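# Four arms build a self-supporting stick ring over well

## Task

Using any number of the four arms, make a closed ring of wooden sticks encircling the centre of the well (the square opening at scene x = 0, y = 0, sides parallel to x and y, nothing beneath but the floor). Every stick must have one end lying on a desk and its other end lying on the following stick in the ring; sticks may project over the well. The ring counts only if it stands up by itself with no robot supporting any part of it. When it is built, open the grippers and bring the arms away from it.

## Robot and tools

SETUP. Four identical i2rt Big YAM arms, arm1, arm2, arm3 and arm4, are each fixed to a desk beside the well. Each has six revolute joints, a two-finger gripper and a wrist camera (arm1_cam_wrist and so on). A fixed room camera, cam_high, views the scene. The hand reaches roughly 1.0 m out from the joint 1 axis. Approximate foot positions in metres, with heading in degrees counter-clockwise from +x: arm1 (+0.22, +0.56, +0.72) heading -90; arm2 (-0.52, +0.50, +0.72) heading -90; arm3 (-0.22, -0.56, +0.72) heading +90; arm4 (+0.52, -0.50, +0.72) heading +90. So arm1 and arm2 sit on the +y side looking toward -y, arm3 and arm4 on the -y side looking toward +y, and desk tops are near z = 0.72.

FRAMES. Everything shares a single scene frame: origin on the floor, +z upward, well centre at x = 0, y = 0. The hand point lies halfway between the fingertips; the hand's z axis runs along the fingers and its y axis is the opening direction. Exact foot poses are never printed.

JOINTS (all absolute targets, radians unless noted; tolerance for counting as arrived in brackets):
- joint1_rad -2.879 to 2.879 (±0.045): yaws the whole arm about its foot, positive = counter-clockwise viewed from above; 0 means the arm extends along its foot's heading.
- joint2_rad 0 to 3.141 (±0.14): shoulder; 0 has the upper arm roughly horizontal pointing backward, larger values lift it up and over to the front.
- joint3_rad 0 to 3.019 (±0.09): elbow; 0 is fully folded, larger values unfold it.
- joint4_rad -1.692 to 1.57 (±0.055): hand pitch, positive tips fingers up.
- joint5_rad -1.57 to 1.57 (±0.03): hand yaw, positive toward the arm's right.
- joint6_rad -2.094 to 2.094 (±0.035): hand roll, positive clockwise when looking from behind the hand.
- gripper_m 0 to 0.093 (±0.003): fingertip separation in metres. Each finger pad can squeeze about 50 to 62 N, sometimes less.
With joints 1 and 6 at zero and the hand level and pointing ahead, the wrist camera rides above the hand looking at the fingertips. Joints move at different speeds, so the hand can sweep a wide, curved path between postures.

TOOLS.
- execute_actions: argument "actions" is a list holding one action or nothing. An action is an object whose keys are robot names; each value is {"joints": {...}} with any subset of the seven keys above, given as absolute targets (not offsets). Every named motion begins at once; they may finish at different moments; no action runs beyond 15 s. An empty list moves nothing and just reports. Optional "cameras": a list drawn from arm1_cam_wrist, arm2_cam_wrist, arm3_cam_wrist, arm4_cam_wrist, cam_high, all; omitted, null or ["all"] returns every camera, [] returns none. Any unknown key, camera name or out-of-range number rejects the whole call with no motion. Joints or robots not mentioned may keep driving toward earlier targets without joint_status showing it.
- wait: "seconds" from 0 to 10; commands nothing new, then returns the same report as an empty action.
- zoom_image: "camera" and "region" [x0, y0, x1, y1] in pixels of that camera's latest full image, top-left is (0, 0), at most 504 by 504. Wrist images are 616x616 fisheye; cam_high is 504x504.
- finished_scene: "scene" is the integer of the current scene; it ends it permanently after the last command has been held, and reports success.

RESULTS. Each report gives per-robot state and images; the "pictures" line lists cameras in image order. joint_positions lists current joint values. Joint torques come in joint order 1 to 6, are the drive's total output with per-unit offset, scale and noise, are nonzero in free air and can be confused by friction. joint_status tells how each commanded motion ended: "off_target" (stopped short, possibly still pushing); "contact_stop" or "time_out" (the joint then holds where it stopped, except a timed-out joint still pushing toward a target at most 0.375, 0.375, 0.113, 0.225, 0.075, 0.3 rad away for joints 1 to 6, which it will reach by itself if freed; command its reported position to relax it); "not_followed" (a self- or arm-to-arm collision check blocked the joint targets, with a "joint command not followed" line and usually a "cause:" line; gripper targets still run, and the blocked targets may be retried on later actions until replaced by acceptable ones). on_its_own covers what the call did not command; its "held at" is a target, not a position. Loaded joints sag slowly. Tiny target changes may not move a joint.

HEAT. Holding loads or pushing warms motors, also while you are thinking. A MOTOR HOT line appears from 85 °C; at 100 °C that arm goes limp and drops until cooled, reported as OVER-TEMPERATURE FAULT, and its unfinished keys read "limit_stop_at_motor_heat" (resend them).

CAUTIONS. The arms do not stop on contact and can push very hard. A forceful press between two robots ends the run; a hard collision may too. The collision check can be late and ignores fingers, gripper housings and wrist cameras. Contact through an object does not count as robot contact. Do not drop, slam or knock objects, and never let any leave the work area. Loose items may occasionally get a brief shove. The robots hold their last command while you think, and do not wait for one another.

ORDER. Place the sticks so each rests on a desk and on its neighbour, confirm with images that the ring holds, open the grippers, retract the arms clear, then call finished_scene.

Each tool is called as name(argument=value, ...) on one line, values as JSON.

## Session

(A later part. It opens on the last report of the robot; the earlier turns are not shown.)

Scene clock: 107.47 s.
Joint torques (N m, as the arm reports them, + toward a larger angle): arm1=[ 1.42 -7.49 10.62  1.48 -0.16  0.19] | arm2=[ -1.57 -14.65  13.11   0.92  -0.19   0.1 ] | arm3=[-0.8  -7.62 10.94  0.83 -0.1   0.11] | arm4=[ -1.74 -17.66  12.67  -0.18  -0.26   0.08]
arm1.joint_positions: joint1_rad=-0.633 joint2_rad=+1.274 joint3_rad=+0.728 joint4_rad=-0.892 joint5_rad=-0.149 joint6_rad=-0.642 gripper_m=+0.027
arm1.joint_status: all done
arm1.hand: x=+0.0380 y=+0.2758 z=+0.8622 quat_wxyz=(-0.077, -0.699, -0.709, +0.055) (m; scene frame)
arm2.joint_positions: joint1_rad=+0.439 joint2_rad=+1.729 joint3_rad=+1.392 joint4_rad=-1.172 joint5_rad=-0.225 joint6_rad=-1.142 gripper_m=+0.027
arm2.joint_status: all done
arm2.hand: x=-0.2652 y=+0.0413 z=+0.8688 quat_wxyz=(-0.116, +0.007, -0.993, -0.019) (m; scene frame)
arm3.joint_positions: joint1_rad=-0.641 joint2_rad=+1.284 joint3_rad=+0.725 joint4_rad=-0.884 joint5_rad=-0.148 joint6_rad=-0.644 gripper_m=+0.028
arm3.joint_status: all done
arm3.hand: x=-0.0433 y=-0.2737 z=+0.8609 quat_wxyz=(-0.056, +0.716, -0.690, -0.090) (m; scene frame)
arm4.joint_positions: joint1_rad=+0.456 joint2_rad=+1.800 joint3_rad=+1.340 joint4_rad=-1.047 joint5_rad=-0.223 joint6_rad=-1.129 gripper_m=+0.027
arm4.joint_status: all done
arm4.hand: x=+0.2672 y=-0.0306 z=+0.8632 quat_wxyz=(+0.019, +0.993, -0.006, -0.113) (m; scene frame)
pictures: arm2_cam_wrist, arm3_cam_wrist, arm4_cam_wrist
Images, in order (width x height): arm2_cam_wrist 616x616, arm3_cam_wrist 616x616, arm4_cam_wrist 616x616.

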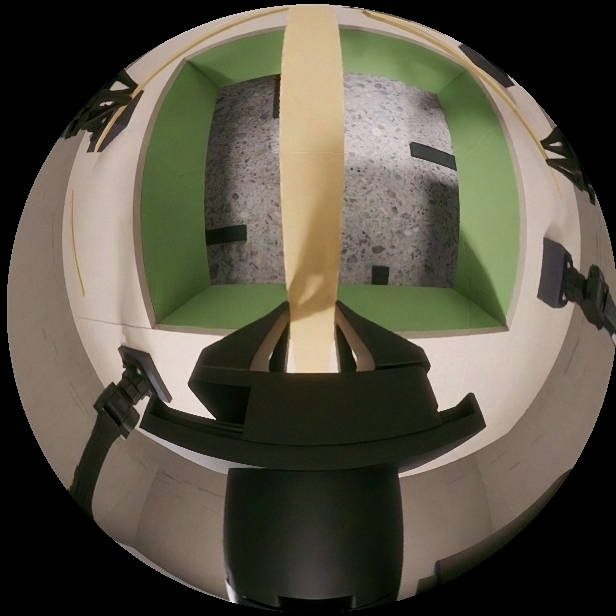

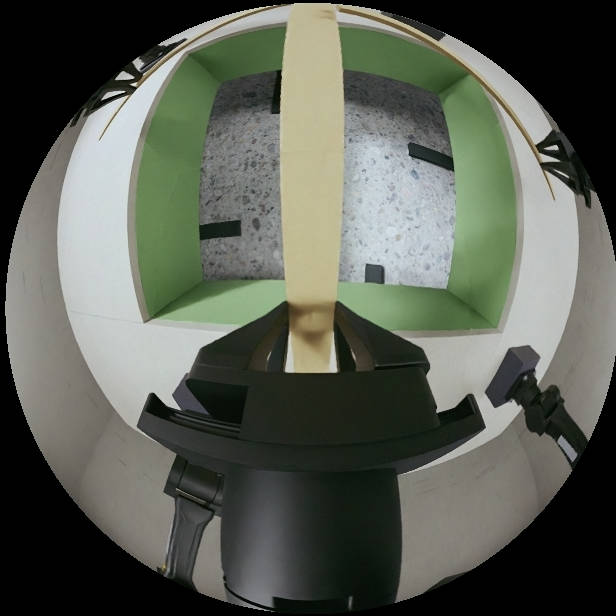

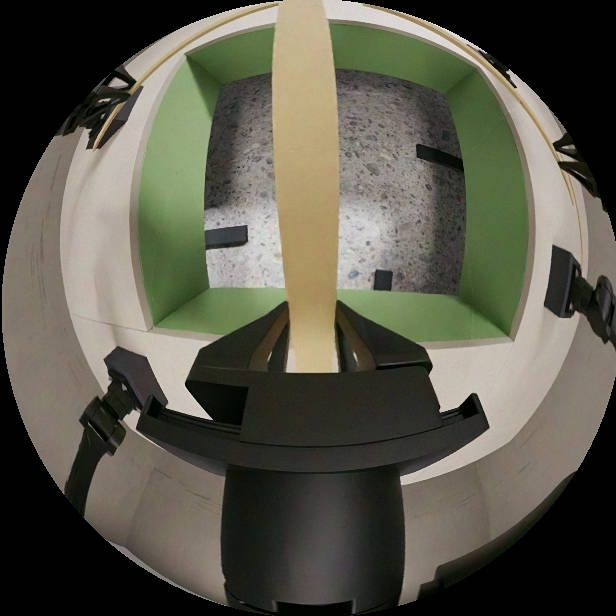

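execute_actions(actions=[{"arm1":{"joints":{"joint4_rad":-0.81,"joint5_rad":-0.19}},"arm3":{"joints":{"joint4_rad":-0.80,"joint5_rad":-0.19}},"arm2":{"joints":{"joint4_rad":-1.13,"joint5_rad":-0.30}},"arm4":{"joints":{"joint4_rad":-0.99,"joint5_rad":-0.31}}}], cameras=["cam_high"])

zoom_image(camera="cam_high", region=[190,200,310,310])

Scene clock: 121.33 s.
Joint torques (N m, as the arm reports them, + toward a larger angle): arm1=[ 1.44 -7.73 10.64  1.89 -0.45  0.18] | arm2=[ -1.44 -14.83  13.13   1.17  -0.3    0.09] | arm3=[-0.69 -7.59 11.02  1.17 -0.27  0.13] | arm4=[ -1.56 -17.83  12.75   0.87  -0.42   0.07]
arm1.joint_positions: joint1_rad=-0.633 joint2_rad=+1.274 joint3_rad=+0.728 joint4_rad=-0.833 joint5_rad=-0.186 joint6_rad=-0.642 gripper_m=+0.027
arm1.joint_status: all done
arm1.hand: x=+0.0348 y=+0.2610 z=+0.8654 quat_wxyz=(-0.099, -0.694, -0.709, +0.081) (m; scene frame)
arm2.joint_positions: joint1_rad=+0.439 joint2_rad=+1.729 joint3_rad=+1.392 joint4_rad=-1.146 joint5_rad=-0.296 joint6_rad=-1.142 gripper_m=+0.027
arm2.joint_status: all done
arm2.hand: x=-0.2520 y=+0.0407 z=+0.8724 quat_wxyz=(-0.153, +0.010, -0.988, -0.022) (m; scene frame)
arm3.joint_positions: joint1_rad=-0.641 joint2_rad=+1.284 joint3_rad=+0.725 joint4_rad=-0.815 joint5_rad=-0.187 joint6_rad=-0.644 gripper_m=+0.028
arm3.joint_status: all done
arm3.hand: x=-0.0392 y=-0.2566 z=+0.8650 quat_wxyz=(-0.086, +0.715, -0.684, -0.114) (m; scene frame)
arm4.joint_positions: joint1_rad=+0.456 joint2_rad=+1.800 joint3_rad=+1.340 joint4_rad=-1.004 joint5_rad=-0.306 joint6_rad=-1.128 gripper_m=+0.027
arm4.joint_status: all done
arm4.hand: x=+0.2505 y=-0.0272 z=+0.8678 quat_wxyz=(+0.017, +0.987, -0.001, -0.159) (m; scene frame)
pictures: cam_high
Images, in order (width x height): cam_high 504x504.

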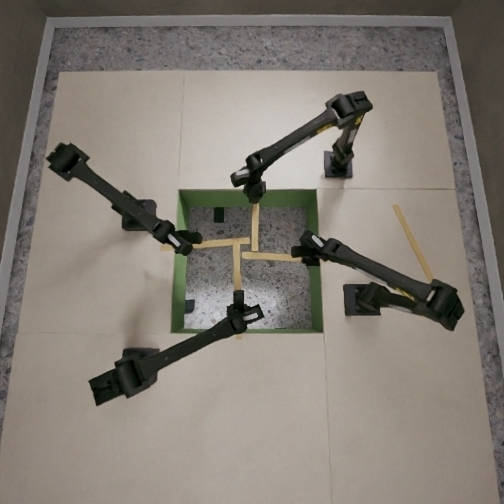

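Region (190, 200, 310, 310) of cam_high's 504x504 image, scaled by 4.200, with more detail than that image has; it fills the top 462 rows of this view, and the rest is white.

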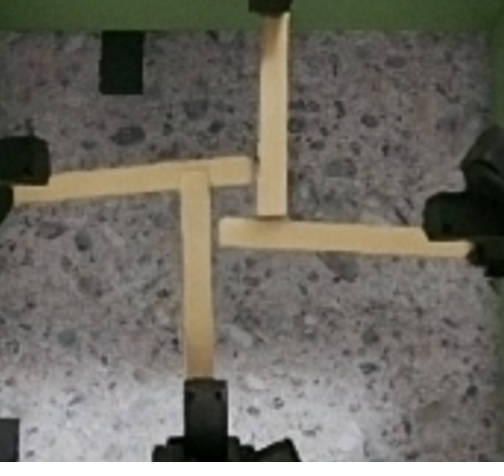

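execute_actions(actions=[{"arm1":{"joints":{"joint1_rad":-0.58,"joint2_rad":1.345,"joint3_rad":0.83,"joint4_rad":-0.79,"joint6_rad":-0.59}},"arm3":{"joints":{"joint1_rad":-0.595,"joint2_rad":1.345,"joint3_rad":0.83,"joint4_rad":-0.775,"joint6_rad":-0.59}},"arm2":{"joints":{"joint1_rad":0.485,"joint2_rad":1.78,"joint3_rad":1.485,"joint6_rad":-1.085}},"arm4":{"joints":{"joint1_rad":0.505,"joint2_rad":1.84,"joint3_rad":1.435,"joint6_rad":-1.075}}}], cameras=["cam_high"])

zoom_image(camera="cam_high", region=[190,200,310,310])

Scene clock: 128.23 s.
Joint torques (N m, as the arm reports them, + toward a larger angle): arm1=[ 1.67 -8.27 10.89  1.77 -0.4   0.19] | arm2=[ -1.46 -15.55  13.45   1.2   -0.26   0.08] | arm3=[-0.61 -8.32 11.16  1.12 -0.21  0.15] | arm4=[ -1.8  -17.53  12.64   0.78  -0.35   0.08]
arm1.joint_positions: joint1_rad=-0.588 joint2_rad=+1.333 joint3_rad=+0.791 joint4_rad=-0.809 joint5_rad=-0.187 joint6_rad=-0.603 gripper_m=+0.027
arm1.joint_status: all done
arm1.hand: x=+0.0316 y=+0.2278 z=+0.8703 quat_wxyz=(-0.105, -0.690, -0.711, +0.091) (m; scene frame)
arm2.joint_positions: joint1_rad=+0.489 joint2_rad=+1.755 joint3_rad=+1.445 joint4_rad=-1.144 joint5_rad=-0.297 joint6_rad=-1.093 gripper_m=+0.027
arm2.joint_status: all done
arm2.hand: x=-0.2201 y=+0.0372 z=+0.8799 quat_wxyz=(-0.159, +0.012, -0.987, -0.016) (m; scene frame)
arm3.joint_positions: joint1_rad=-0.596 joint2_rad=+1.341 joint3_rad=+0.789 joint4_rad=-0.786 joint5_rad=-0.188 joint6_rad=-0.600 gripper_m=+0.028
arm3.joint_status: all done
arm3.hand: x=-0.0359 y=-0.2220 z=+0.8717 quat_wxyz=(-0.099, +0.715, -0.681, -0.121) (m; scene frame)
arm4.joint_positions: joint1_rad=+0.510 joint2_rad=+1.821 joint3_rad=+1.393 joint4_rad=-1.001 joint5_rad=-0.308 joint6_rad=-1.084 gripper_m=+0.027
arm4.joint_status: all done
arm4.hand: x=+0.2152 y=-0.0239 z=+0.8770 quat_wxyz=(+0.010, +0.986, +0.006, -0.167) (m; scene frame)
pictures: cam_high
Images, in order (width x height): cam_high 504x504.

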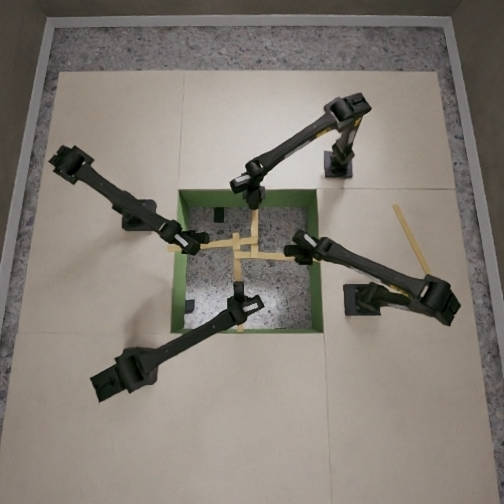

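Region (190, 200, 310, 310) of cam_high's 504x504 image, scaled by 4.200, with more detail than that image has; it fills the top 462 rows of this view, and the rest is white.

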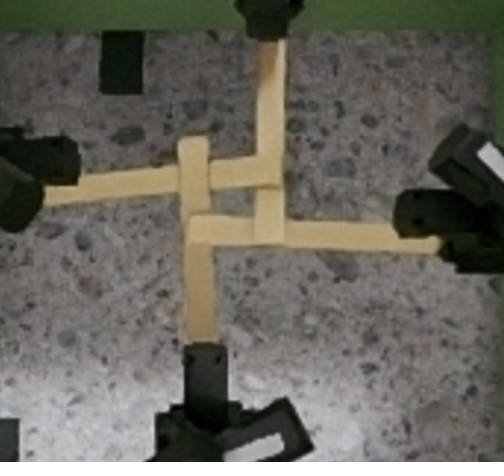

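execute_actions(actions=[{"arm1":{"joints":{"joint2_rad":1.425,"joint3_rad":0.725,"joint4_rad":-0.68}},"arm3":{"joints":{"joint2_rad":1.43,"joint3_rad":0.725,"joint4_rad":-0.66}},"arm2":{"joints":{"joint2_rad":1.80,"joint3_rad":1.37,"joint4_rad":-1.03}},"arm4":{"joints":{"joint2_rad":1.875,"joint3_rad":1.32,"joint4_rad":-0.88}}}], cameras=["cam_high"])

zoom_image(camera="cam_high", region=[150,150,350,350])

Scene clock: 144.67 s.
Joint torques (N m, as the arm reports them, + toward a larger angle): arm1=[ 1.72 -9.42  8.21  1.86 -0.41  0.17] | arm2=[ -1.43 -16.22  10.36   1.23  -0.3    0.09] | arm3=[-0.04 -9.24  8.14  1.17 -0.18  0.12] | arm4=[ -1.53 -17.98   9.19   0.86  -0.33   0.08]
arm1.joint_positions: joint1_rad=-0.588 joint2_rad=+1.421 joint3_rad=+0.710 joint4_rad=-0.703 joint5_rad=-0.187 joint6_rad=-0.602 gripper_m=+0.027
arm1.joint_status: all done
arm1.hand: x=+0.0420 y=+0.2443 z=+0.8152 quat_wxyz=(-0.099, -0.694, -0.710, +0.059) (m; scene frame)
arm2.joint_positions: joint1_rad=+0.489 joint2_rad=+1.783 joint3_rad=+1.361 joint4_rad=-1.048 joint5_rad=-0.297 joint6_rad=-1.092 gripper_m=+0.027
arm2.joint_status: all done
arm2.hand: x=-0.2242 y=+0.0450 z=+0.8355 quat_wxyz=(-0.155, +0.011, -0.988, -0.023) (m; scene frame)
arm3.joint_positions: joint1_rad=-0.596 joint2_rad=+1.436 joint3_rad=+0.712 joint4_rad=-0.673 joint5_rad=-0.188 joint6_rad=-0.599 gripper_m=+0.028
arm3.joint_status: all done
arm3.hand: x=-0.0452 y=-0.2351 z=+0.8162 quat_wxyz=(-0.070, +0.716, -0.685, -0.116) (m; scene frame)
arm4.joint_positions: joint1_rad=+0.510 joint2_rad=+1.868 joint3_rad=+1.313 joint4_rad=-0.894 joint5_rad=-0.308 joint6_rad=-1.083 gripper_m=+0.027
arm4.joint_status: all done
arm4.hand: x=+0.2206 y=-0.0344 z=+0.8254 quat_wxyz=(+0.019, +0.987, +0.004, -0.162) (m; scene frame)
pictures: cam_high
Images, in order (width x height): cam_high 504x504.

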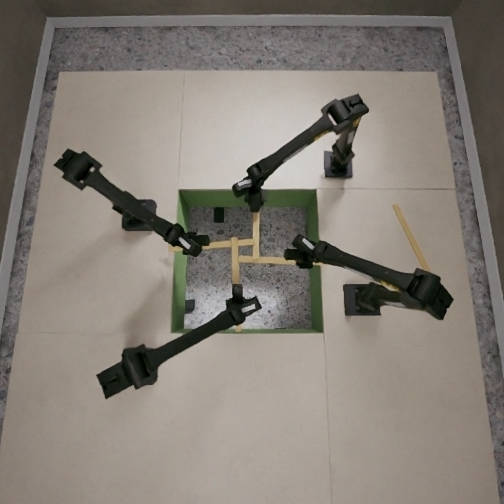

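Region (150, 150, 350, 350) of cam_high's 504x504 image, scaled by 2.520, with more detail than that image has.

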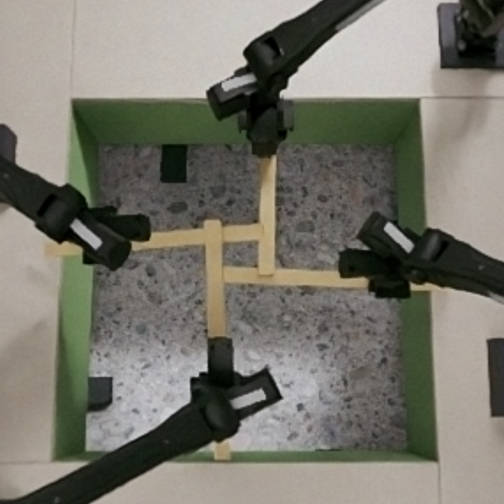

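zoom_image(camera="cam_high", region=[220,225,280,280])

Region (220, 225, 280, 280) of cam_high's 504x504 image, scaled by 8.400, with more detail than that image has; it fills the top 462 rows of this view, and the rest is white.

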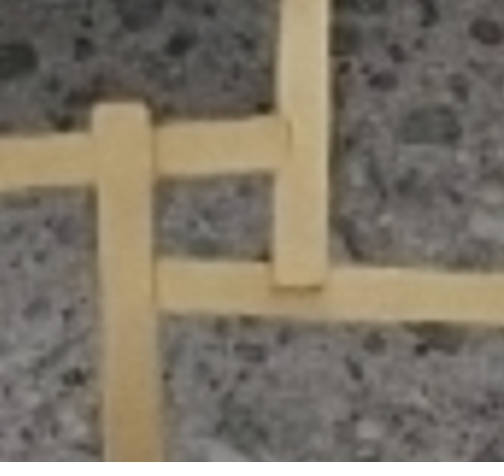

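execute_actions(actions=[{"arm1":{"joints":{"joint2_rad":1.36}},"arm3":{"joints":{"joint2_rad":1.385}}}], cameras=[])

execute_actions(actions=[{"arm1":{"joints":{"joint3_rad":0.79,"joint2_rad":1.40}},"arm3":{"joints":{"joint3_rad":0.78,"joint2_rad":1.42}}}], cameras=["cam_high"])

zoom_image(camera="cam_high", region=[210,215,290,290])

Scene clock: 155.57 s.
Joint torques (N m, as the arm reports them, + toward a larger angle): arm1=[  1.75 -10.44   8.51   1.94  -0.4    0.17] | arm2=[ -1.35 -16.1   10.31   1.2   -0.28   0.1 ] | arm3=[-0.44 -9.38  8.47  1.25 -0.18  0.11] | arm4=[ -1.87 -18.49   9.11   0.83  -0.36   0.08]
arm1.joint_positions: joint1_rad=-0.588 joint2_rad=+1.373 joint3_rad=+0.710 joint4_rad=-0.703 joint5_rad=-0.187 joint6_rad=-0.602 gripper_m=+0.027
arm1.joint_status: all done
arm1.hand: x=+0.0395 y=+0.2403 z=+0.8317 quat_wxyz=(-0.104, -0.691, -0.710, +0.083) (m; scene frame)
arm2.joint_positions: joint1_rad=+0.489 joint2_rad=+1.783 joint3_rad=+1.361 joint4_rad=-1.048 joint5_rad=-0.297 joint6_rad=-1.092 gripper_m=+0.027
arm2.joint_status: not commanded
arm2.hand: x=-0.2242 y=+0.0450 z=+0.8355 quat_wxyz=(-0.155, +0.011, -0.988, -0.023) (m; scene frame)
arm3.joint_positions: joint1_rad=-0.596 joint2_rad=+1.393 joint3_rad=+0.712 joint4_rad=-0.673 joint5_rad=-0.188 joint6_rad=-0.599 gripper_m=+0.028
arm3.joint_status: all done
arm3.hand: x=-0.0428 y=-0.2317 z=+0.8312 quat_wxyz=(-0.091, +0.715, -0.682, -0.120) (m; scene frame)
arm4.joint_positions: joint1_rad=+0.510 joint2_rad=+1.868 joint3_rad=+1.313 joint4_rad=-0.894 joint5_rad=-0.308 joint6_rad=-1.083 gripper_m=+0.027
arm4.joint_status: not commanded
arm4.hand: x=+0.2206 y=-0.0344 z=+0.8254 quat_wxyz=(+0.019, +0.987, +0.004, -0.162) (m; scene frame)
pictures: none
No camera images: the call's "cameras" was empty. Leave "cameras" out to get every camera's image.

Scene clock: 156.30 s.
Joint torques (N m, as the arm reports them, + toward a larger angle): arm1=[ 1.86 -8.11 10.42  1.96 -0.4   0.17] | arm2=[ -1.19 -16.17  10.3    1.24  -0.29   0.07] | arm3=[-0.41 -7.85 10.83  1.22 -0.2   0.11] | arm4=[ -1.82 -18.21   9.18   0.85  -0.36   0.08]
arm1.joint_positions: joint1_rad=-0.588 joint2_rad=+1.383 joint3_rad=+0.752 joint4_rad=-0.702 joint5_rad=-0.187 joint6_rad=-0.602 gripper_m=+0.027
arm1.joint_status: all done
arm1.hand: x=+0.0288 y=+0.2243 z=+0.8434 quat_wxyz=(-0.107, -0.689, -0.710, +0.099) (m; scene frame)
arm2.joint_positions: joint1_rad=+0.489 joint2_rad=+1.783 joint3_rad=+1.361 joint4_rad=-1.048 joint5_rad=-0.297 joint6_rad=-1.092 gripper_m=+0.027
arm2.joint_status: not commanded
arm2.hand: x=-0.2242 y=+0.0450 z=+0.8355 quat_wxyz=(-0.155, +0.011, -0.988, -0.023) (m; scene frame)
arm3.joint_positions: joint1_rad=-0.596 joint2_rad=+1.413 joint3_rad=+0.736 joint4_rad=-0.673 joint5_rad=-0.188 joint6_rad=-0.599 gripper_m=+0.028
arm3.joint_status: all done
arm3.hand: x=-0.0376 y=-0.2237 z=+0.8325 quat_wxyz=(-0.093, +0.715, -0.682, -0.120) (m; scene frame)
arm4.joint_positions: joint1_rad=+0.510 joint2_rad=+1.868 joint3_rad=+1.313 joint4_rad=-0.894 joint5_rad=-0.308 joint6_rad=-1.083 gripper_m=+0.027
arm4.joint_status: not commanded
arm4.hand: x=+0.2206 y=-0.0344 z=+0.8254 quat_wxyz=(+0.019, +0.987, +0.004, -0.162) (m; scene frame)
pictures: cam_high
Images, in order (width x height): cam_high 504x504.

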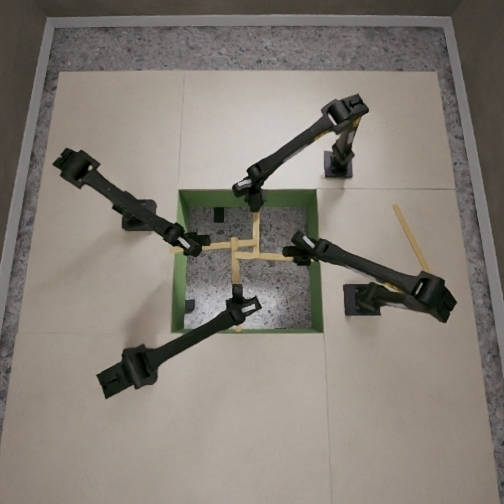

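Region (210, 215, 290, 290) of cam_high's 504x504 image, scaled by 6.300, with more detail than that image has; it fills the top 472 rows of this view, and the rest is white.

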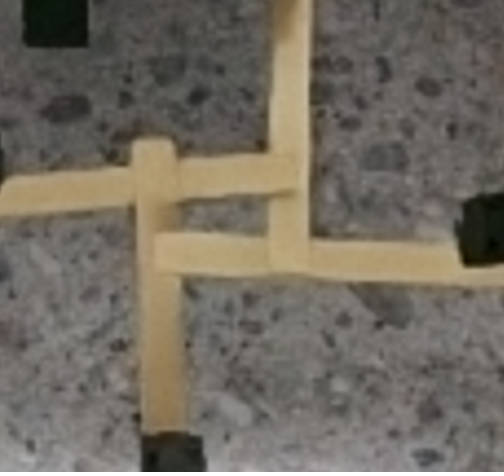

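execute_actions(actions=[{"arm1":{"joints":{"joint2_rad":1.55,"joint3_rad":0.665,"joint4_rad":-0.49}},"arm3":{"joints":{"joint2_rad":1.555,"joint3_rad":0.66,"joint4_rad":-0.495}},"arm2":{"joints":{"joint1_rad":0.515,"joint2_rad":1.85,"joint3_rad":1.28,"joint4_rad":-0.93,"joint5_rad":-0.25}},"arm4":{"joints":{"joint1_rad":0.53,"joint2_rad":1.925,"joint3_rad":1.235,"joint4_rad":-0.78,"joint5_rad":-0.26}}}], cameras=["cam_high"])

zoom_image(camera="cam_high", region=[150,150,350,350])

Scene clock: 171.03 s.
Joint torques (N m, as the arm reports them, + toward a larger angle): arm1=[  1.65 -11.22   7.11   1.92  -0.4    0.15] | arm2=[ -0.91 -16.26   9.55   1.16  -0.19   0.06] | arm3=[ -0.21 -10.49   6.92   1.57  -0.24   0.09] | arm4=[ -1.56 -17.95   7.87   0.79  -0.24   0.08]
arm1.joint_positions: joint1_rad=-0.588 joint2_rad=+1.556 joint3_rad=+0.648 joint4_rad=-0.515 joint5_rad=-0.187 joint6_rad=-0.600 gripper_m=+0.027
arm1.joint_status: all done
arm1.hand: x=+0.0442 y=+0.2489 z=+0.7582 quat_wxyz=(-0.099, -0.695, -0.710, +0.055) (m; scene frame)
arm2.joint_positions: joint1_rad=+0.512 joint2_rad=+1.836 joint3_rad=+1.272 joint4_rad=-0.947 joint5_rad=-0.249 joint6_rad=-1.089 gripper_m=+0.027
arm2.joint_status: all done
arm2.hand: x=-0.2285 y=+0.0627 z=+0.7765 quat_wxyz=(-0.124, +0.017, -0.992, -0.032) (m; scene frame)
arm3.joint_positions: joint1_rad=-0.596 joint2_rad=+1.567 joint3_rad=+0.647 joint4_rad=-0.516 joint5_rad=-0.187 joint6_rad=-0.596 gripper_m=+0.028
arm3.joint_status: all done
arm3.hand: x=-0.0530 y=-0.2461 z=+0.7581 quat_wxyz=(-0.051, +0.715, -0.689, -0.112) (m; scene frame)
arm4.joint_positions: joint1_rad=+0.532 joint2_rad=+1.916 joint3_rad=+1.234 joint4_rad=-0.792 joint5_rad=-0.260 joint6_rad=-1.084 gripper_m=+0.027
arm4.joint_status: all done
arm4.hand: x=+0.2262 y=-0.0528 z=+0.7741 quat_wxyz=(+0.021, +0.990, +0.012, -0.136) (m; scene frame)
pictures: cam_high
Images, in order (width x height): cam_high 504x504.

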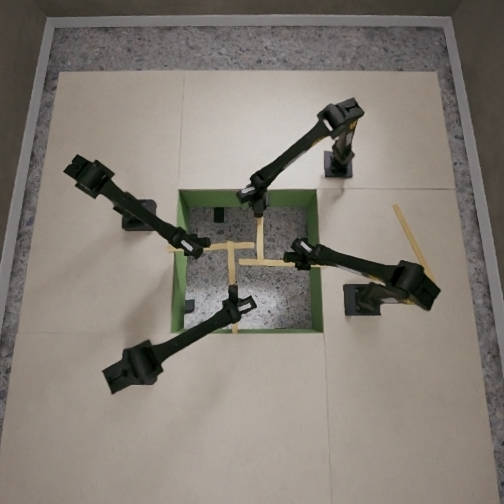

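Region (150, 150, 350, 350) of cam_high's 504x504 image, scaled by 2.520, with more detail than that image has.

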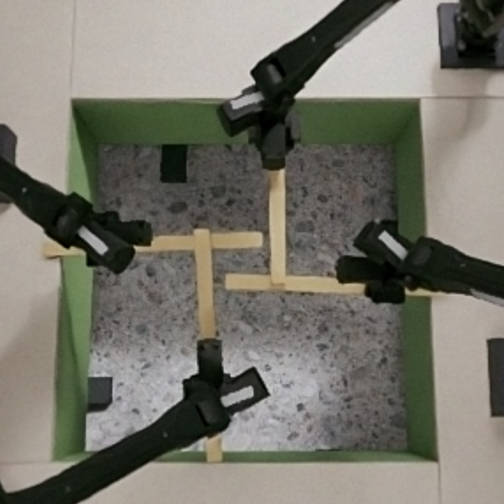

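execute_actions(actions=[{"arm2":{"joints":{"joint5_rad":-0.38}},"arm4":{"joints":{"joint5_rad":-0.39}}}], cameras=[])

execute_actions(actions=[{"arm1":{"joints":{"joint2_rad":1.46,"joint4_rad":-0.58}},"arm3":{"joints":{"joint2_rad":1.47,"joint4_rad":-0.58}},"arm2":{"joints":{"joint2_rad":1.82}},"arm4":{"joints":{"joint2_rad":1.90}}}], cameras=["cam_high"])

zoom_image(camera="cam_high", region=[200,205,300,300])

Scene clock: 184.40 s.
Joint torques (N m, as the arm reports them, + toward a larger angle): arm1=[  1.73 -11.01   7.11   1.9   -0.4    0.16] | arm2=[ -0.91 -16.63   9.6    1.12  -0.59   0.05] | arm3=[ -0.18 -10.56   6.9    1.5   -0.22   0.1 ] | arm4=[ -1.78 -18.08   7.79   0.78  -0.45   0.07]
arm1.joint_positions: joint1_rad=-0.588 joint2_rad=+1.556 joint3_rad=+0.648 joint4_rad=-0.515 joint5_rad=-0.187 joint6_rad=-0.600 gripper_m=+0.027
arm1.joint_status: not commanded
arm1.hand: x=+0.0442 y=+0.2489 z=+0.7582 quat_wxyz=(-0.099, -0.695, -0.710, +0.055) (m; scene frame)
arm2.joint_positions: joint1_rad=+0.512 joint2_rad=+1.836 joint3_rad=+1.272 joint4_rad=-0.947 joint5_rad=-0.369 joint6_rad=-1.089 gripper_m=+0.027
arm2.joint_status: all done
arm2.hand: x=-0.2115 y=+0.0726 z=+0.7828 quat_wxyz=(-0.176, +0.019, -0.982, -0.060) (m; scene frame)
arm3.joint_positions: joint1_rad=-0.596 joint2_rad=+1.567 joint3_rad=+0.647 joint4_rad=-0.516 joint5_rad=-0.187 joint6_rad=-0.596 gripper_m=+0.028
arm3.joint_status: not commanded
arm3.hand: x=-0.0530 y=-0.2461 z=+0.7581 quat_wxyz=(-0.051, +0.715, -0.689, -0.112) (m; scene frame)
arm4.joint_positions: joint1_rad=+0.532 joint2_rad=+1.916 joint3_rad=+1.234 joint4_rad=-0.792 joint5_rad=-0.386 joint6_rad=-1.083 gripper_m=+0.027
arm4.joint_status: all done
arm4.hand: x=+0.2086 y=-0.0632 z=+0.7809 quat_wxyz=(+0.050, +0.980, +0.015, -0.190) (m; scene frame)
pictures: none
No camera images: the call's "cameras" was empty. Leave "cameras" out to get every camera's image.

Scene clock: 186.10 s.
Joint torques (N m, as the arm reports them, + toward a larger angle): arm1=[  1.6  -10.38   7.75   0.19  -0.41   0.16] | arm2=[ -0.94 -18.33   9.6    0.92  -0.28   0.06] | arm3=[-0.07 -8.63  7.63  0.16 -0.22  0.1 ] | arm4=[ -1.13 -20.16   7.83   0.71  -0.45   0.08]
arm1.joint_positions: joint1_rad=-0.588 joint2_rad=+1.467 joint3_rad=+0.648 joint4_rad=-0.564 joint5_rad=-0.187 joint6_rad=-0.600 gripper_m=+0.027
arm1.joint_status: all done
arm1.hand: x=+0.0435 y=+0.2472 z=+0.7862 quat_wxyz=(-0.102, -0.693, -0.710, +0.075) (m; scene frame)
arm2.joint_positions: joint1_rad=+0.512 joint2_rad=+1.827 joint3_rad=+1.272 joint4_rad=-0.944 joint5_rad=-0.379 joint6_rad=-1.088 gripper_m=+0.027
arm2.joint_status: all done
arm2.hand: x=-0.2096 y=+0.0722 z=+0.7880 quat_wxyz=(-0.183, +0.020, -0.981, -0.057) (m; scene frame)
arm3.joint_positions: joint1_rad=-0.596 joint2_rad=+1.469 joint3_rad=+0.647 joint4_rad=-0.572 joint5_rad=-0.187 joint6_rad=-0.596 gripper_m=+0.028
arm3.joint_status: all done
arm3.hand: x=-0.0521 y=-0.2455 z=+0.7884 quat_wxyz=(-0.072, +0.715, -0.686, -0.116) (m; scene frame)
arm4.joint_positions: joint1_rad=+0.532 joint2_rad=+1.916 joint3_rad=+1.234 joint4_rad=-0.792 joint5_rad=-0.386 joint6_rad=-1.083 gripper_m=+0.027
arm4.joint_status: all done
arm4.hand: x=+0.2086 y=-0.0632 z=+0.7809 quat_wxyz=(+0.050, +0.980, +0.015, -0.190) (m; scene frame)
pictures: cam_high
Images, in order (width x height): cam_high 504x504.

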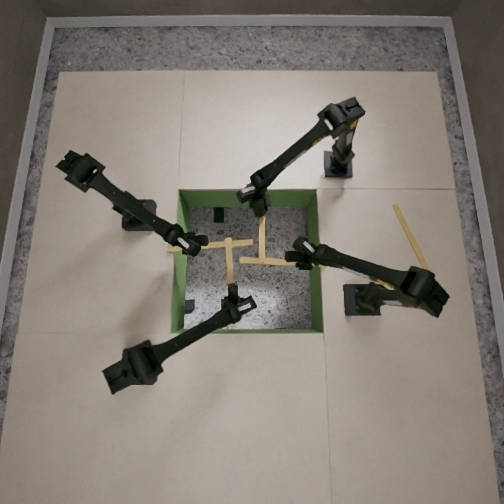

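Region (200, 205, 300, 300) of cam_high's 504x504 image, scaled by 5.040, with more detail than that image has; it fills the top 479 rows of this view, and the rest is white.

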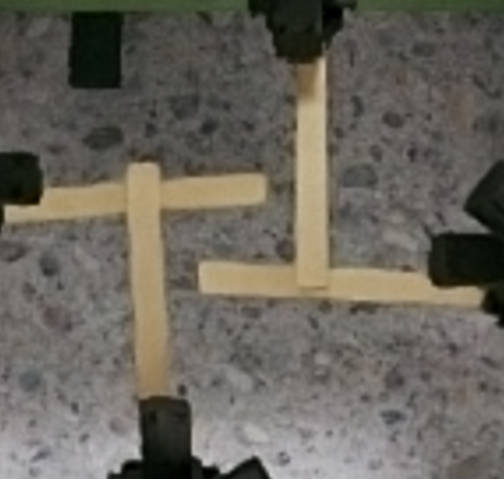

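execute_actions(actions=[{"arm1":{"joints":{"joint3_rad":0.74,"joint2_rad":1.49}},"arm3":{"joints":{"joint3_rad":0.74,"joint2_rad":1.49}}}], cameras=["cam_high"])

zoom_image(camera="cam_high", region=[200,205,300,300])

Scene clock: 192.73 s.
Joint torques (N m, as the arm reports them, + toward a larger angle): arm1=[ 1.7  -9.04  8.99  0.44 -0.4   0.16] | arm2=[ -1.08 -18.22   9.61   1.08  -0.29   0.06] | arm3=[-0.58 -8.95  9.4   0.48 -0.23  0.13] | arm4=[ -1.52 -20.18   7.74   0.7   -0.44   0.1 ]
arm1.joint_positions: joint1_rad=-0.588 joint2_rad=+1.473 joint3_rad=+0.711 joint4_rad=-0.567 joint5_rad=-0.187 joint6_rad=-0.600 gripper_m=+0.027
arm1.joint_status: all done
arm1.hand: x=+0.0266 y=+0.2218 z=+0.8038 quat_wxyz=(-0.107, -0.689, -0.710, +0.101) (m; scene frame)
arm2.joint_positions: joint1_rad=+0.512 joint2_rad=+1.827 joint3_rad=+1.272 joint4_rad=-0.944 joint5_rad=-0.379 joint6_rad=-1.088 gripper_m=+0.027
arm2.joint_status: not commanded
arm2.hand: x=-0.2096 y=+0.0722 z=+0.7880 quat_wxyz=(-0.183, +0.020, -0.981, -0.057) (m; scene frame)
arm3.joint_positions: joint1_rad=-0.596 joint2_rad=+1.484 joint3_rad=+0.708 joint4_rad=-0.575 joint5_rad=-0.187 joint6_rad=-0.596 gripper_m=+0.028
arm3.joint_status: all done
arm3.hand: x=-0.0367 y=-0.2218 z=+0.8024 quat_wxyz=(-0.092, +0.714, -0.683, -0.120) (m; scene frame)
arm4.joint_positions: joint1_rad=+0.532 joint2_rad=+1.916 joint3_rad=+1.234 joint4_rad=-0.792 joint5_rad=-0.386 joint6_rad=-1.083 gripper_m=+0.027
arm4.joint_status: not commanded
arm4.hand: x=+0.2086 y=-0.0632 z=+0.7809 quat_wxyz=(+0.050, +0.980, +0.015, -0.190) (m; scene frame)
pictures: cam_high
Images, in order (width x height): cam_high 504x504.

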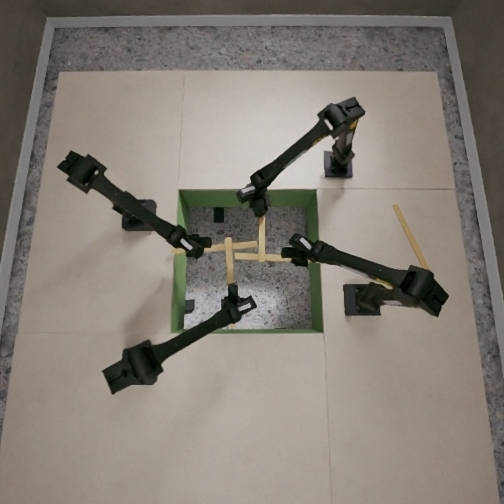

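Region (200, 205, 300, 300) of cam_high's 504x504 image, scaled by 5.040, with more detail than that image has; it fills the top 479 rows of this view, and the rest is white.

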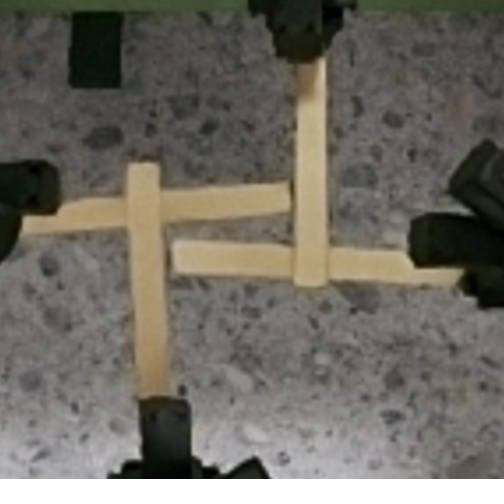

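execute_actions(actions=[{"arm2":{"joints":{"joint1_rad":0.48,"joint2_rad":1.90,"joint3_rad":1.42,"joint4_rad":-0.98}},"arm4":{"joints":{"joint1_rad":0.50,"joint2_rad":1.985,"joint3_rad":1.38,"joint4_rad":-0.83}}}], cameras=["cam_high"])

zoom_image(camera="cam_high", region=[150,150,350,350])

Scene clock: 200.37 s.
Joint torques (N m, as the arm reports them, + toward a larger angle): arm1=[ 1.68 -9.    9.06  0.47 -0.39  0.16] | arm2=[ -1.27 -16.72  12.12   0.16  -0.28   0.05] | arm3=[-0.24 -9.19  9.35  0.43 -0.22  0.09] | arm4=[ -1.25 -18.95  11.09  -0.02  -0.42   0.07]
arm1.joint_positions: joint1_rad=-0.588 joint2_rad=+1.473 joint3_rad=+0.711 joint4_rad=-0.567 joint5_rad=-0.187 joint6_rad=-0.600 gripper_m=+0.027
arm1.joint_status: not commanded
arm1.hand: x=+0.0266 y=+0.2218 z=+0.8038 quat_wxyz=(-0.107, -0.689, -0.710, +0.101) (m; scene frame)
arm2.joint_positions: joint1_rad=+0.480 joint2_rad=+1.878 joint3_rad=+1.387 joint4_rad=-0.967 joint5_rad=-0.379 joint6_rad=-1.088 gripper_m=+0.027
arm2.joint_status: all done
arm2.hand: x=-0.2054 y=+0.0275 z=+0.8014 quat_wxyz=(-0.193, +0.008, -0.980, -0.036) (m; scene frame)
arm3.joint_positions: joint1_rad=-0.596 joint2_rad=+1.484 joint3_rad=+0.708 joint4_rad=-0.575 joint5_rad=-0.188 joint6_rad=-0.596 gripper_m=+0.028
arm3.joint_status: not commanded
arm3.hand: x=-0.0367 y=-0.2218 z=+0.8024 quat_wxyz=(-0.092, +0.714, -0.683, -0.120) (m; scene frame)
arm4.joint_positions: joint1_rad=+0.501 joint2_rad=+1.974 joint3_rad=+1.346 joint4_rad=-0.820 joint5_rad=-0.387 joint6_rad=-1.083 gripper_m=+0.027
arm4.joint_status: all done
arm4.hand: x=+0.2049 y=-0.0201 z=+0.7865 quat_wxyz=(+0.036, +0.980, +0.002, -0.197) (m; scene frame)
pictures: cam_high
Images, in order (width x height): cam_high 504x504.

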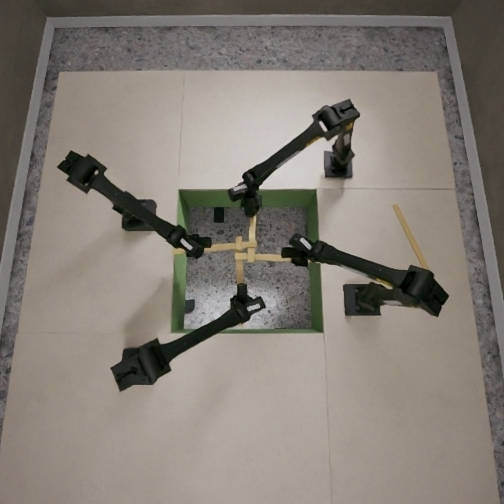

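Region (150, 150, 350, 350) of cam_high's 504x504 image, scaled by 2.520, with more detail than that image has.

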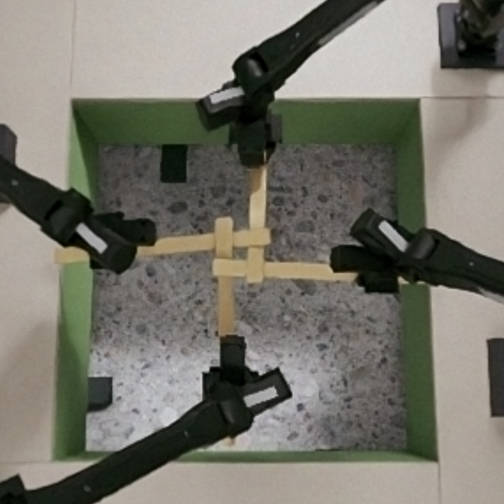

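execute_actions(actions=[{"arm1":{"joints":{"joint2_rad":1.545,"joint4_rad":-0.50}},"arm3":{"joints":{"joint2_rad":1.555,"joint4_rad":-0.51}},"arm2":{"joints":{"joint1_rad":0.50,"joint2_rad":1.925,"joint4_rad":-0.92,"joint5_rad":-0.28}},"arm4":{"joints":{"joint1_rad":0.525,"joint2_rad":2.0,"joint4_rad":-0.79,"joint5_rad":-0.29}}}], cameras=["cam_high"])

zoom_image(camera="cam_high", region=[150,150,350,350])

Scene clock: 206.67 s.
Joint torques (N m, as the arm reports them, + toward a larger angle): arm1=[  1.83 -10.55   8.65   2.11  -0.4    0.16] | arm2=[ -0.96 -16.43  12.01   1.35  -0.15   0.05] | arm3=[-0.18 -9.79  8.97  1.3  -0.18  0.09] | arm4=[ -0.82 -18.23  10.94   0.95  -0.21   0.09]
arm1.joint_positions: joint1_rad=-0.588 joint2_rad=+1.537 joint3_rad=+0.711 joint4_rad=-0.527 joint5_rad=-0.187 joint6_rad=-0.600 gripper_m=+0.027
arm1.joint_status: all done
arm1.hand: x=+0.0256 y=+0.2209 z=+0.7829 quat_wxyz=(-0.105, -0.691, -0.710, +0.089) (m; scene frame)
arm2.joint_positions: joint1_rad=+0.496 joint2_rad=+1.897 joint3_rad=+1.387 joint4_rad=-0.939 joint5_rad=-0.281 joint6_rad=-1.088 gripper_m=+0.027
arm2.joint_status: all done
arm2.hand: x=-0.2093 y=+0.0200 z=+0.7862 quat_wxyz=(-0.153, +0.013, -0.988, -0.011) (m; scene frame)
arm3.joint_positions: joint1_rad=-0.596 joint2_rad=+1.554 joint3_rad=+0.708 joint4_rad=-0.525 joint5_rad=-0.189 joint6_rad=-0.596 gripper_m=+0.028
arm3.joint_status: all done
arm3.hand: x=-0.0354 y=-0.2190 z=+0.7800 quat_wxyz=(-0.083, +0.714, -0.685, -0.119) (m; scene frame)
arm4.joint_positions: joint1_rad=+0.521 joint2_rad=+1.977 joint3_rad=+1.346 joint4_rad=-0.804 joint5_rad=-0.291 joint6_rad=-1.083 gripper_m=+0.027
arm4.joint_status: all done
arm4.hand: x=+0.2069 y=-0.0158 z=+0.7801 quat_wxyz=(+0.010, +0.987, +0.010, -0.158) (m; scene frame)
pictures: cam_high
Images, in order (width x height): cam_high 504x504.

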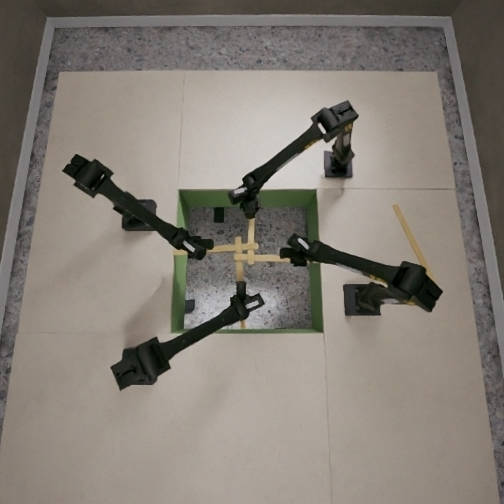

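Region (150, 150, 350, 350) of cam_high's 504x504 image, scaled by 2.520, with more detail than that image has.

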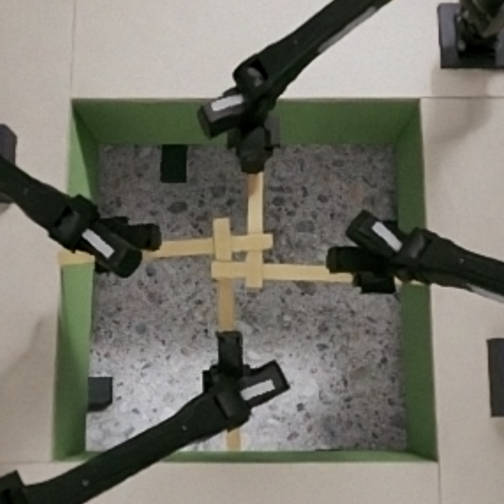

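execute_actions(actions=[{"arm1":{"joints":{"joint3_rad":0.675,"joint4_rad":-0.49}},"arm3":{"joints":{"joint3_rad":0.67,"joint4_rad":-0.49}},"arm2":{"joints":{"joint1_rad":0.482,"joint2_rad":1.875,"joint3_rad":1.305,"joint4_rad":-0.87}},"arm4":{"joints":{"joint1_rad":0.492,"joint2_rad":1.945,"joint3_rad":1.245,"joint4_rad":-0.72}}}], cameras=["cam_high"])

zoom_image(camera="cam_high", region=[150,150,350,350])

Scene clock: 215.27 s.
Joint torques (N m, as the arm reports them, + toward a larger angle): arm1=[ 1.6  -9.8   6.75  1.82 -0.41  0.16] | arm2=[ -2.42 -19.58   7.75   0.64   0.18   0.11] | arm3=[-0.24 -9.85  6.02  0.9  -0.17  0.1 ] | arm4=[ -1.51 -19.77   7.55   0.78  -0.11   0.08]
arm1.joint_positions: joint1_rad=-0.588 joint2_rad=+1.537 joint3_rad=+0.666 joint4_rad=-0.511 joint5_rad=-0.187 joint6_rad=-0.600 gripper_m=+0.027
arm1.joint_status: all done
arm1.hand: x=+0.0364 y=+0.2371 z=+0.7703 quat_wxyz=(-0.103, -0.693, -0.710, +0.075) (m; scene frame)
arm2.joint_positions: joint1_rad=+0.501 joint2_rad=+1.886 joint3_rad=+1.320 joint4_rad=-0.870 joint5_rad=-0.291 joint6_rad=-1.094 gripper_m=+0.027
arm2.joint_status: all done
arm2.hand: x=-0.2109 y=+0.0327 z=+0.7706 quat_wxyz=(-0.160, +0.020, -0.987, -0.008) (m; scene frame)
arm3.joint_positions: joint1_rad=-0.596 joint2_rad=+1.554 joint3_rad=+0.674 joint4_rad=-0.498 joint5_rad=-0.189 joint6_rad=-0.596 gripper_m=+0.028
arm3.joint_status: all done
arm3.hand: x=-0.0418 y=-0.2284 z=+0.7712 quat_wxyz=(-0.079, +0.714, -0.685, -0.118) (m; scene frame)
arm4.joint_positions: joint1_rad=+0.494 joint2_rad=+1.951 joint3_rad=+1.246 joint4_rad=-0.731 joint5_rad=-0.295 joint6_rad=-1.083 gripper_m=+0.027
arm4.joint_status: all done
arm4.hand: x=+0.2313 y=-0.0313 z=+0.7632 quat_wxyz=(+0.009, +0.987, -0.003, -0.160) (m; scene frame)
pictures: cam_high
Images, in order (width x height): cam_high 504x504.

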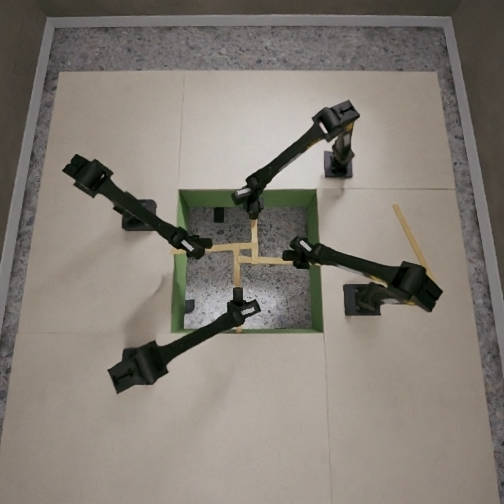

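Region (150, 150, 350, 350) of cam_high's 504x504 image, scaled by 2.520, with more detail than that image has.

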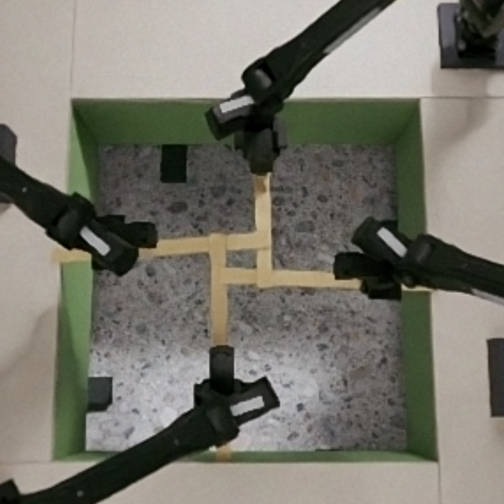

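execute_actions(actions=[{"arm1":{"joints":{"joint3_rad":0.72}},"arm2":{"joints":{"joint1_rad":0.505,"joint2_rad":1.85,"joint5_rad":-0.245}},"arm4":{"joints":{"joint1_rad":0.51,"joint2_rad":1.925,"joint5_rad":-0.245}}}], cameras=["cam_high"])

zoom_image(camera="cam_high", region=[150,150,350,350])

Scene clock: 222.07 s.
Joint torques (N m, as the arm reports them, + toward a larger angle): arm1=[ 1.61 -9.96  8.9   1.85 -0.41  0.16] | arm2=[ -1.98 -20.29   8.61   0.71   0.13   0.12] | arm3=[-0.36 -9.47  6.06  0.93 -0.15  0.1 ] | arm4=[ -1.35 -20.65   7.81   0.82  -0.11   0.04]
arm1.joint_positions: joint1_rad=-0.588 joint2_rad=+1.537 joint3_rad=+0.685 joint4_rad=-0.511 joint5_rad=-0.187 joint6_rad=-0.600 gripper_m=+0.027
arm1.joint_status: all done
arm1.hand: x=+0.0310 y=+0.2290 z=+0.7758 quat_wxyz=(-0.104, -0.691, -0.710, +0.084) (m; scene frame)
arm2.joint_positions: joint1_rad=+0.517 joint2_rad=+1.872 joint3_rad=+1.310 joint4_rad=-0.869 joint5_rad=-0.254 joint6_rad=-1.094 gripper_m=+0.027
arm2.joint_status: all done
arm2.hand: x=-0.2103 y=+0.0366 z=+0.7731 quat_wxyz=(-0.145, +0.026, -0.989, +0.002) (m; scene frame)
arm3.joint_positions: joint1_rad=-0.596 joint2_rad=+1.554 joint3_rad=+0.674 joint4_rad=-0.498 joint5_rad=-0.189 joint6_rad=-0.596 gripper_m=+0.028
arm3.joint_status: not commanded
arm3.hand: x=-0.0418 y=-0.2284 z=+0.7712 quat_wxyz=(-0.079, +0.714, -0.685, -0.118) (m; scene frame)
arm4.joint_positions: joint1_rad=+0.511 joint2_rad=+1.940 joint3_rad=+1.246 joint4_rad=-0.730 joint5_rad=-0.249 joint6_rad=-1.079 gripper_m=+0.027
arm4.joint_status: all done
arm4.hand: x=+0.2290 y=-0.0308 z=+0.7672 quat_wxyz=(-0.006, +0.990, +0.003, -0.143) (m; scene frame)
pictures: cam_high
Images, in order (width x height): cam_high 504x504.

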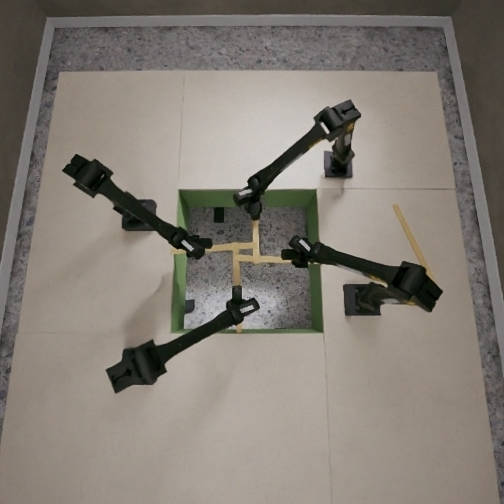

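Region (150, 150, 350, 350) of cam_high's 504x504 image, scaled by 2.520, with more detail than that image has.

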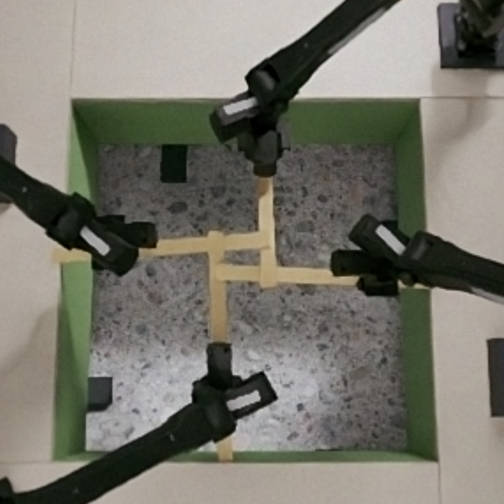

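execute_actions(actions=[{"arm2":{"joints":{"joint1_rad":0.54,"joint2_rad":1.83,"joint3_rad":1.34}}}], cameras=["cam_high","arm2_cam_wrist","arm4_cam_wrist"])

zoom_image(camera="cam_high", region=[150,150,350,350])

Scene clock: 229.03 s.
Joint torques (N m, as the arm reports them, + toward a larger angle): arm1=[  1.93 -10.15   8.98   1.86  -0.4    0.16] | arm2=[ -1.05 -19.02  11.69   0.71  -0.17   0.1 ] | arm3=[-0.14 -9.55  5.98  0.99 -0.19  0.07] | arm4=[ -1.51 -20.8    7.67   0.76  -0.12   0.05]
arm1.joint_positions: joint1_rad=-0.588 joint2_rad=+1.537 joint3_rad=+0.685 joint4_rad=-0.511 joint5_rad=-0.187 joint6_rad=-0.600 gripper_m=+0.027
arm1.joint_status: not commanded
arm1.hand: x=+0.0310 y=+0.2290 z=+0.7758 quat_wxyz=(-0.104, -0.691, -0.710, +0.084) (m; scene frame)
arm2.joint_positions: joint1_rad=+0.536 joint2_rad=+1.844 joint3_rad=+1.310 joint4_rad=-0.869 joint5_rad=-0.244 joint6_rad=-1.093 gripper_m=+0.027
arm2.joint_status: all done
arm2.hand: x=-0.2013 y=+0.0398 z=+0.7878 quat_wxyz=(-0.147, +0.037, -0.988, +0.015) (m; scene frame)
arm3.joint_positions: joint1_rad=-0.596 joint2_rad=+1.554 joint3_rad=+0.674 joint4_rad=-0.498 joint5_rad=-0.189 joint6_rad=-0.596 gripper_m=+0.028
arm3.joint_status: not commanded
arm3.hand: x=-0.0417 y=-0.2285 z=+0.7712 quat_wxyz=(-0.079, +0.714, -0.685, -0.118) (m; scene frame)
arm4.joint_positions: joint1_rad=+0.511 joint2_rad=+1.940 joint3_rad=+1.246 joint4_rad=-0.730 joint5_rad=-0.249 joint6_rad=-1.079 gripper_m=+0.027
arm4.joint_status: not commanded
arm4.hand: x=+0.2290 y=-0.0308 z=+0.7672 quat_wxyz=(-0.006, +0.990, +0.003, -0.143) (m; scene frame)
pictures: arm2_cam_wrist, arm4_cam_wrist, cam_high
Images, in order (width x height): arm2_cam_wrist 616x616, arm4_cam_wrist 616x616, cam_high 504x504.

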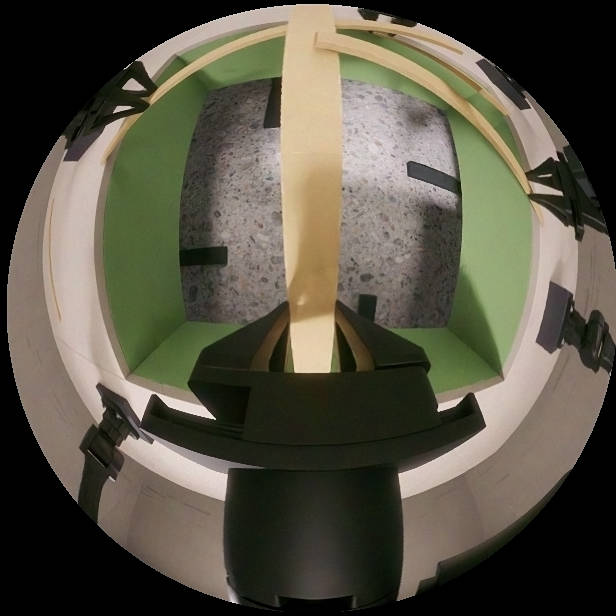

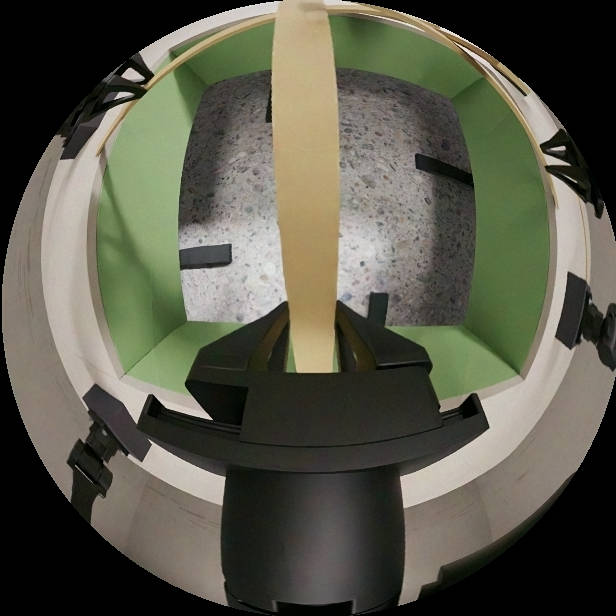

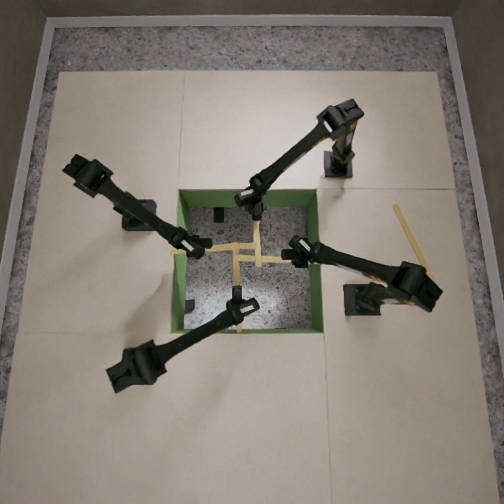

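Region (150, 150, 350, 350) of cam_high's 504x504 image, scaled by 2.520, with more detail than that image has.

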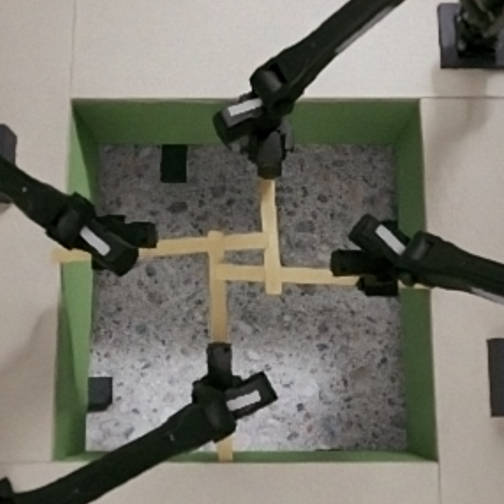

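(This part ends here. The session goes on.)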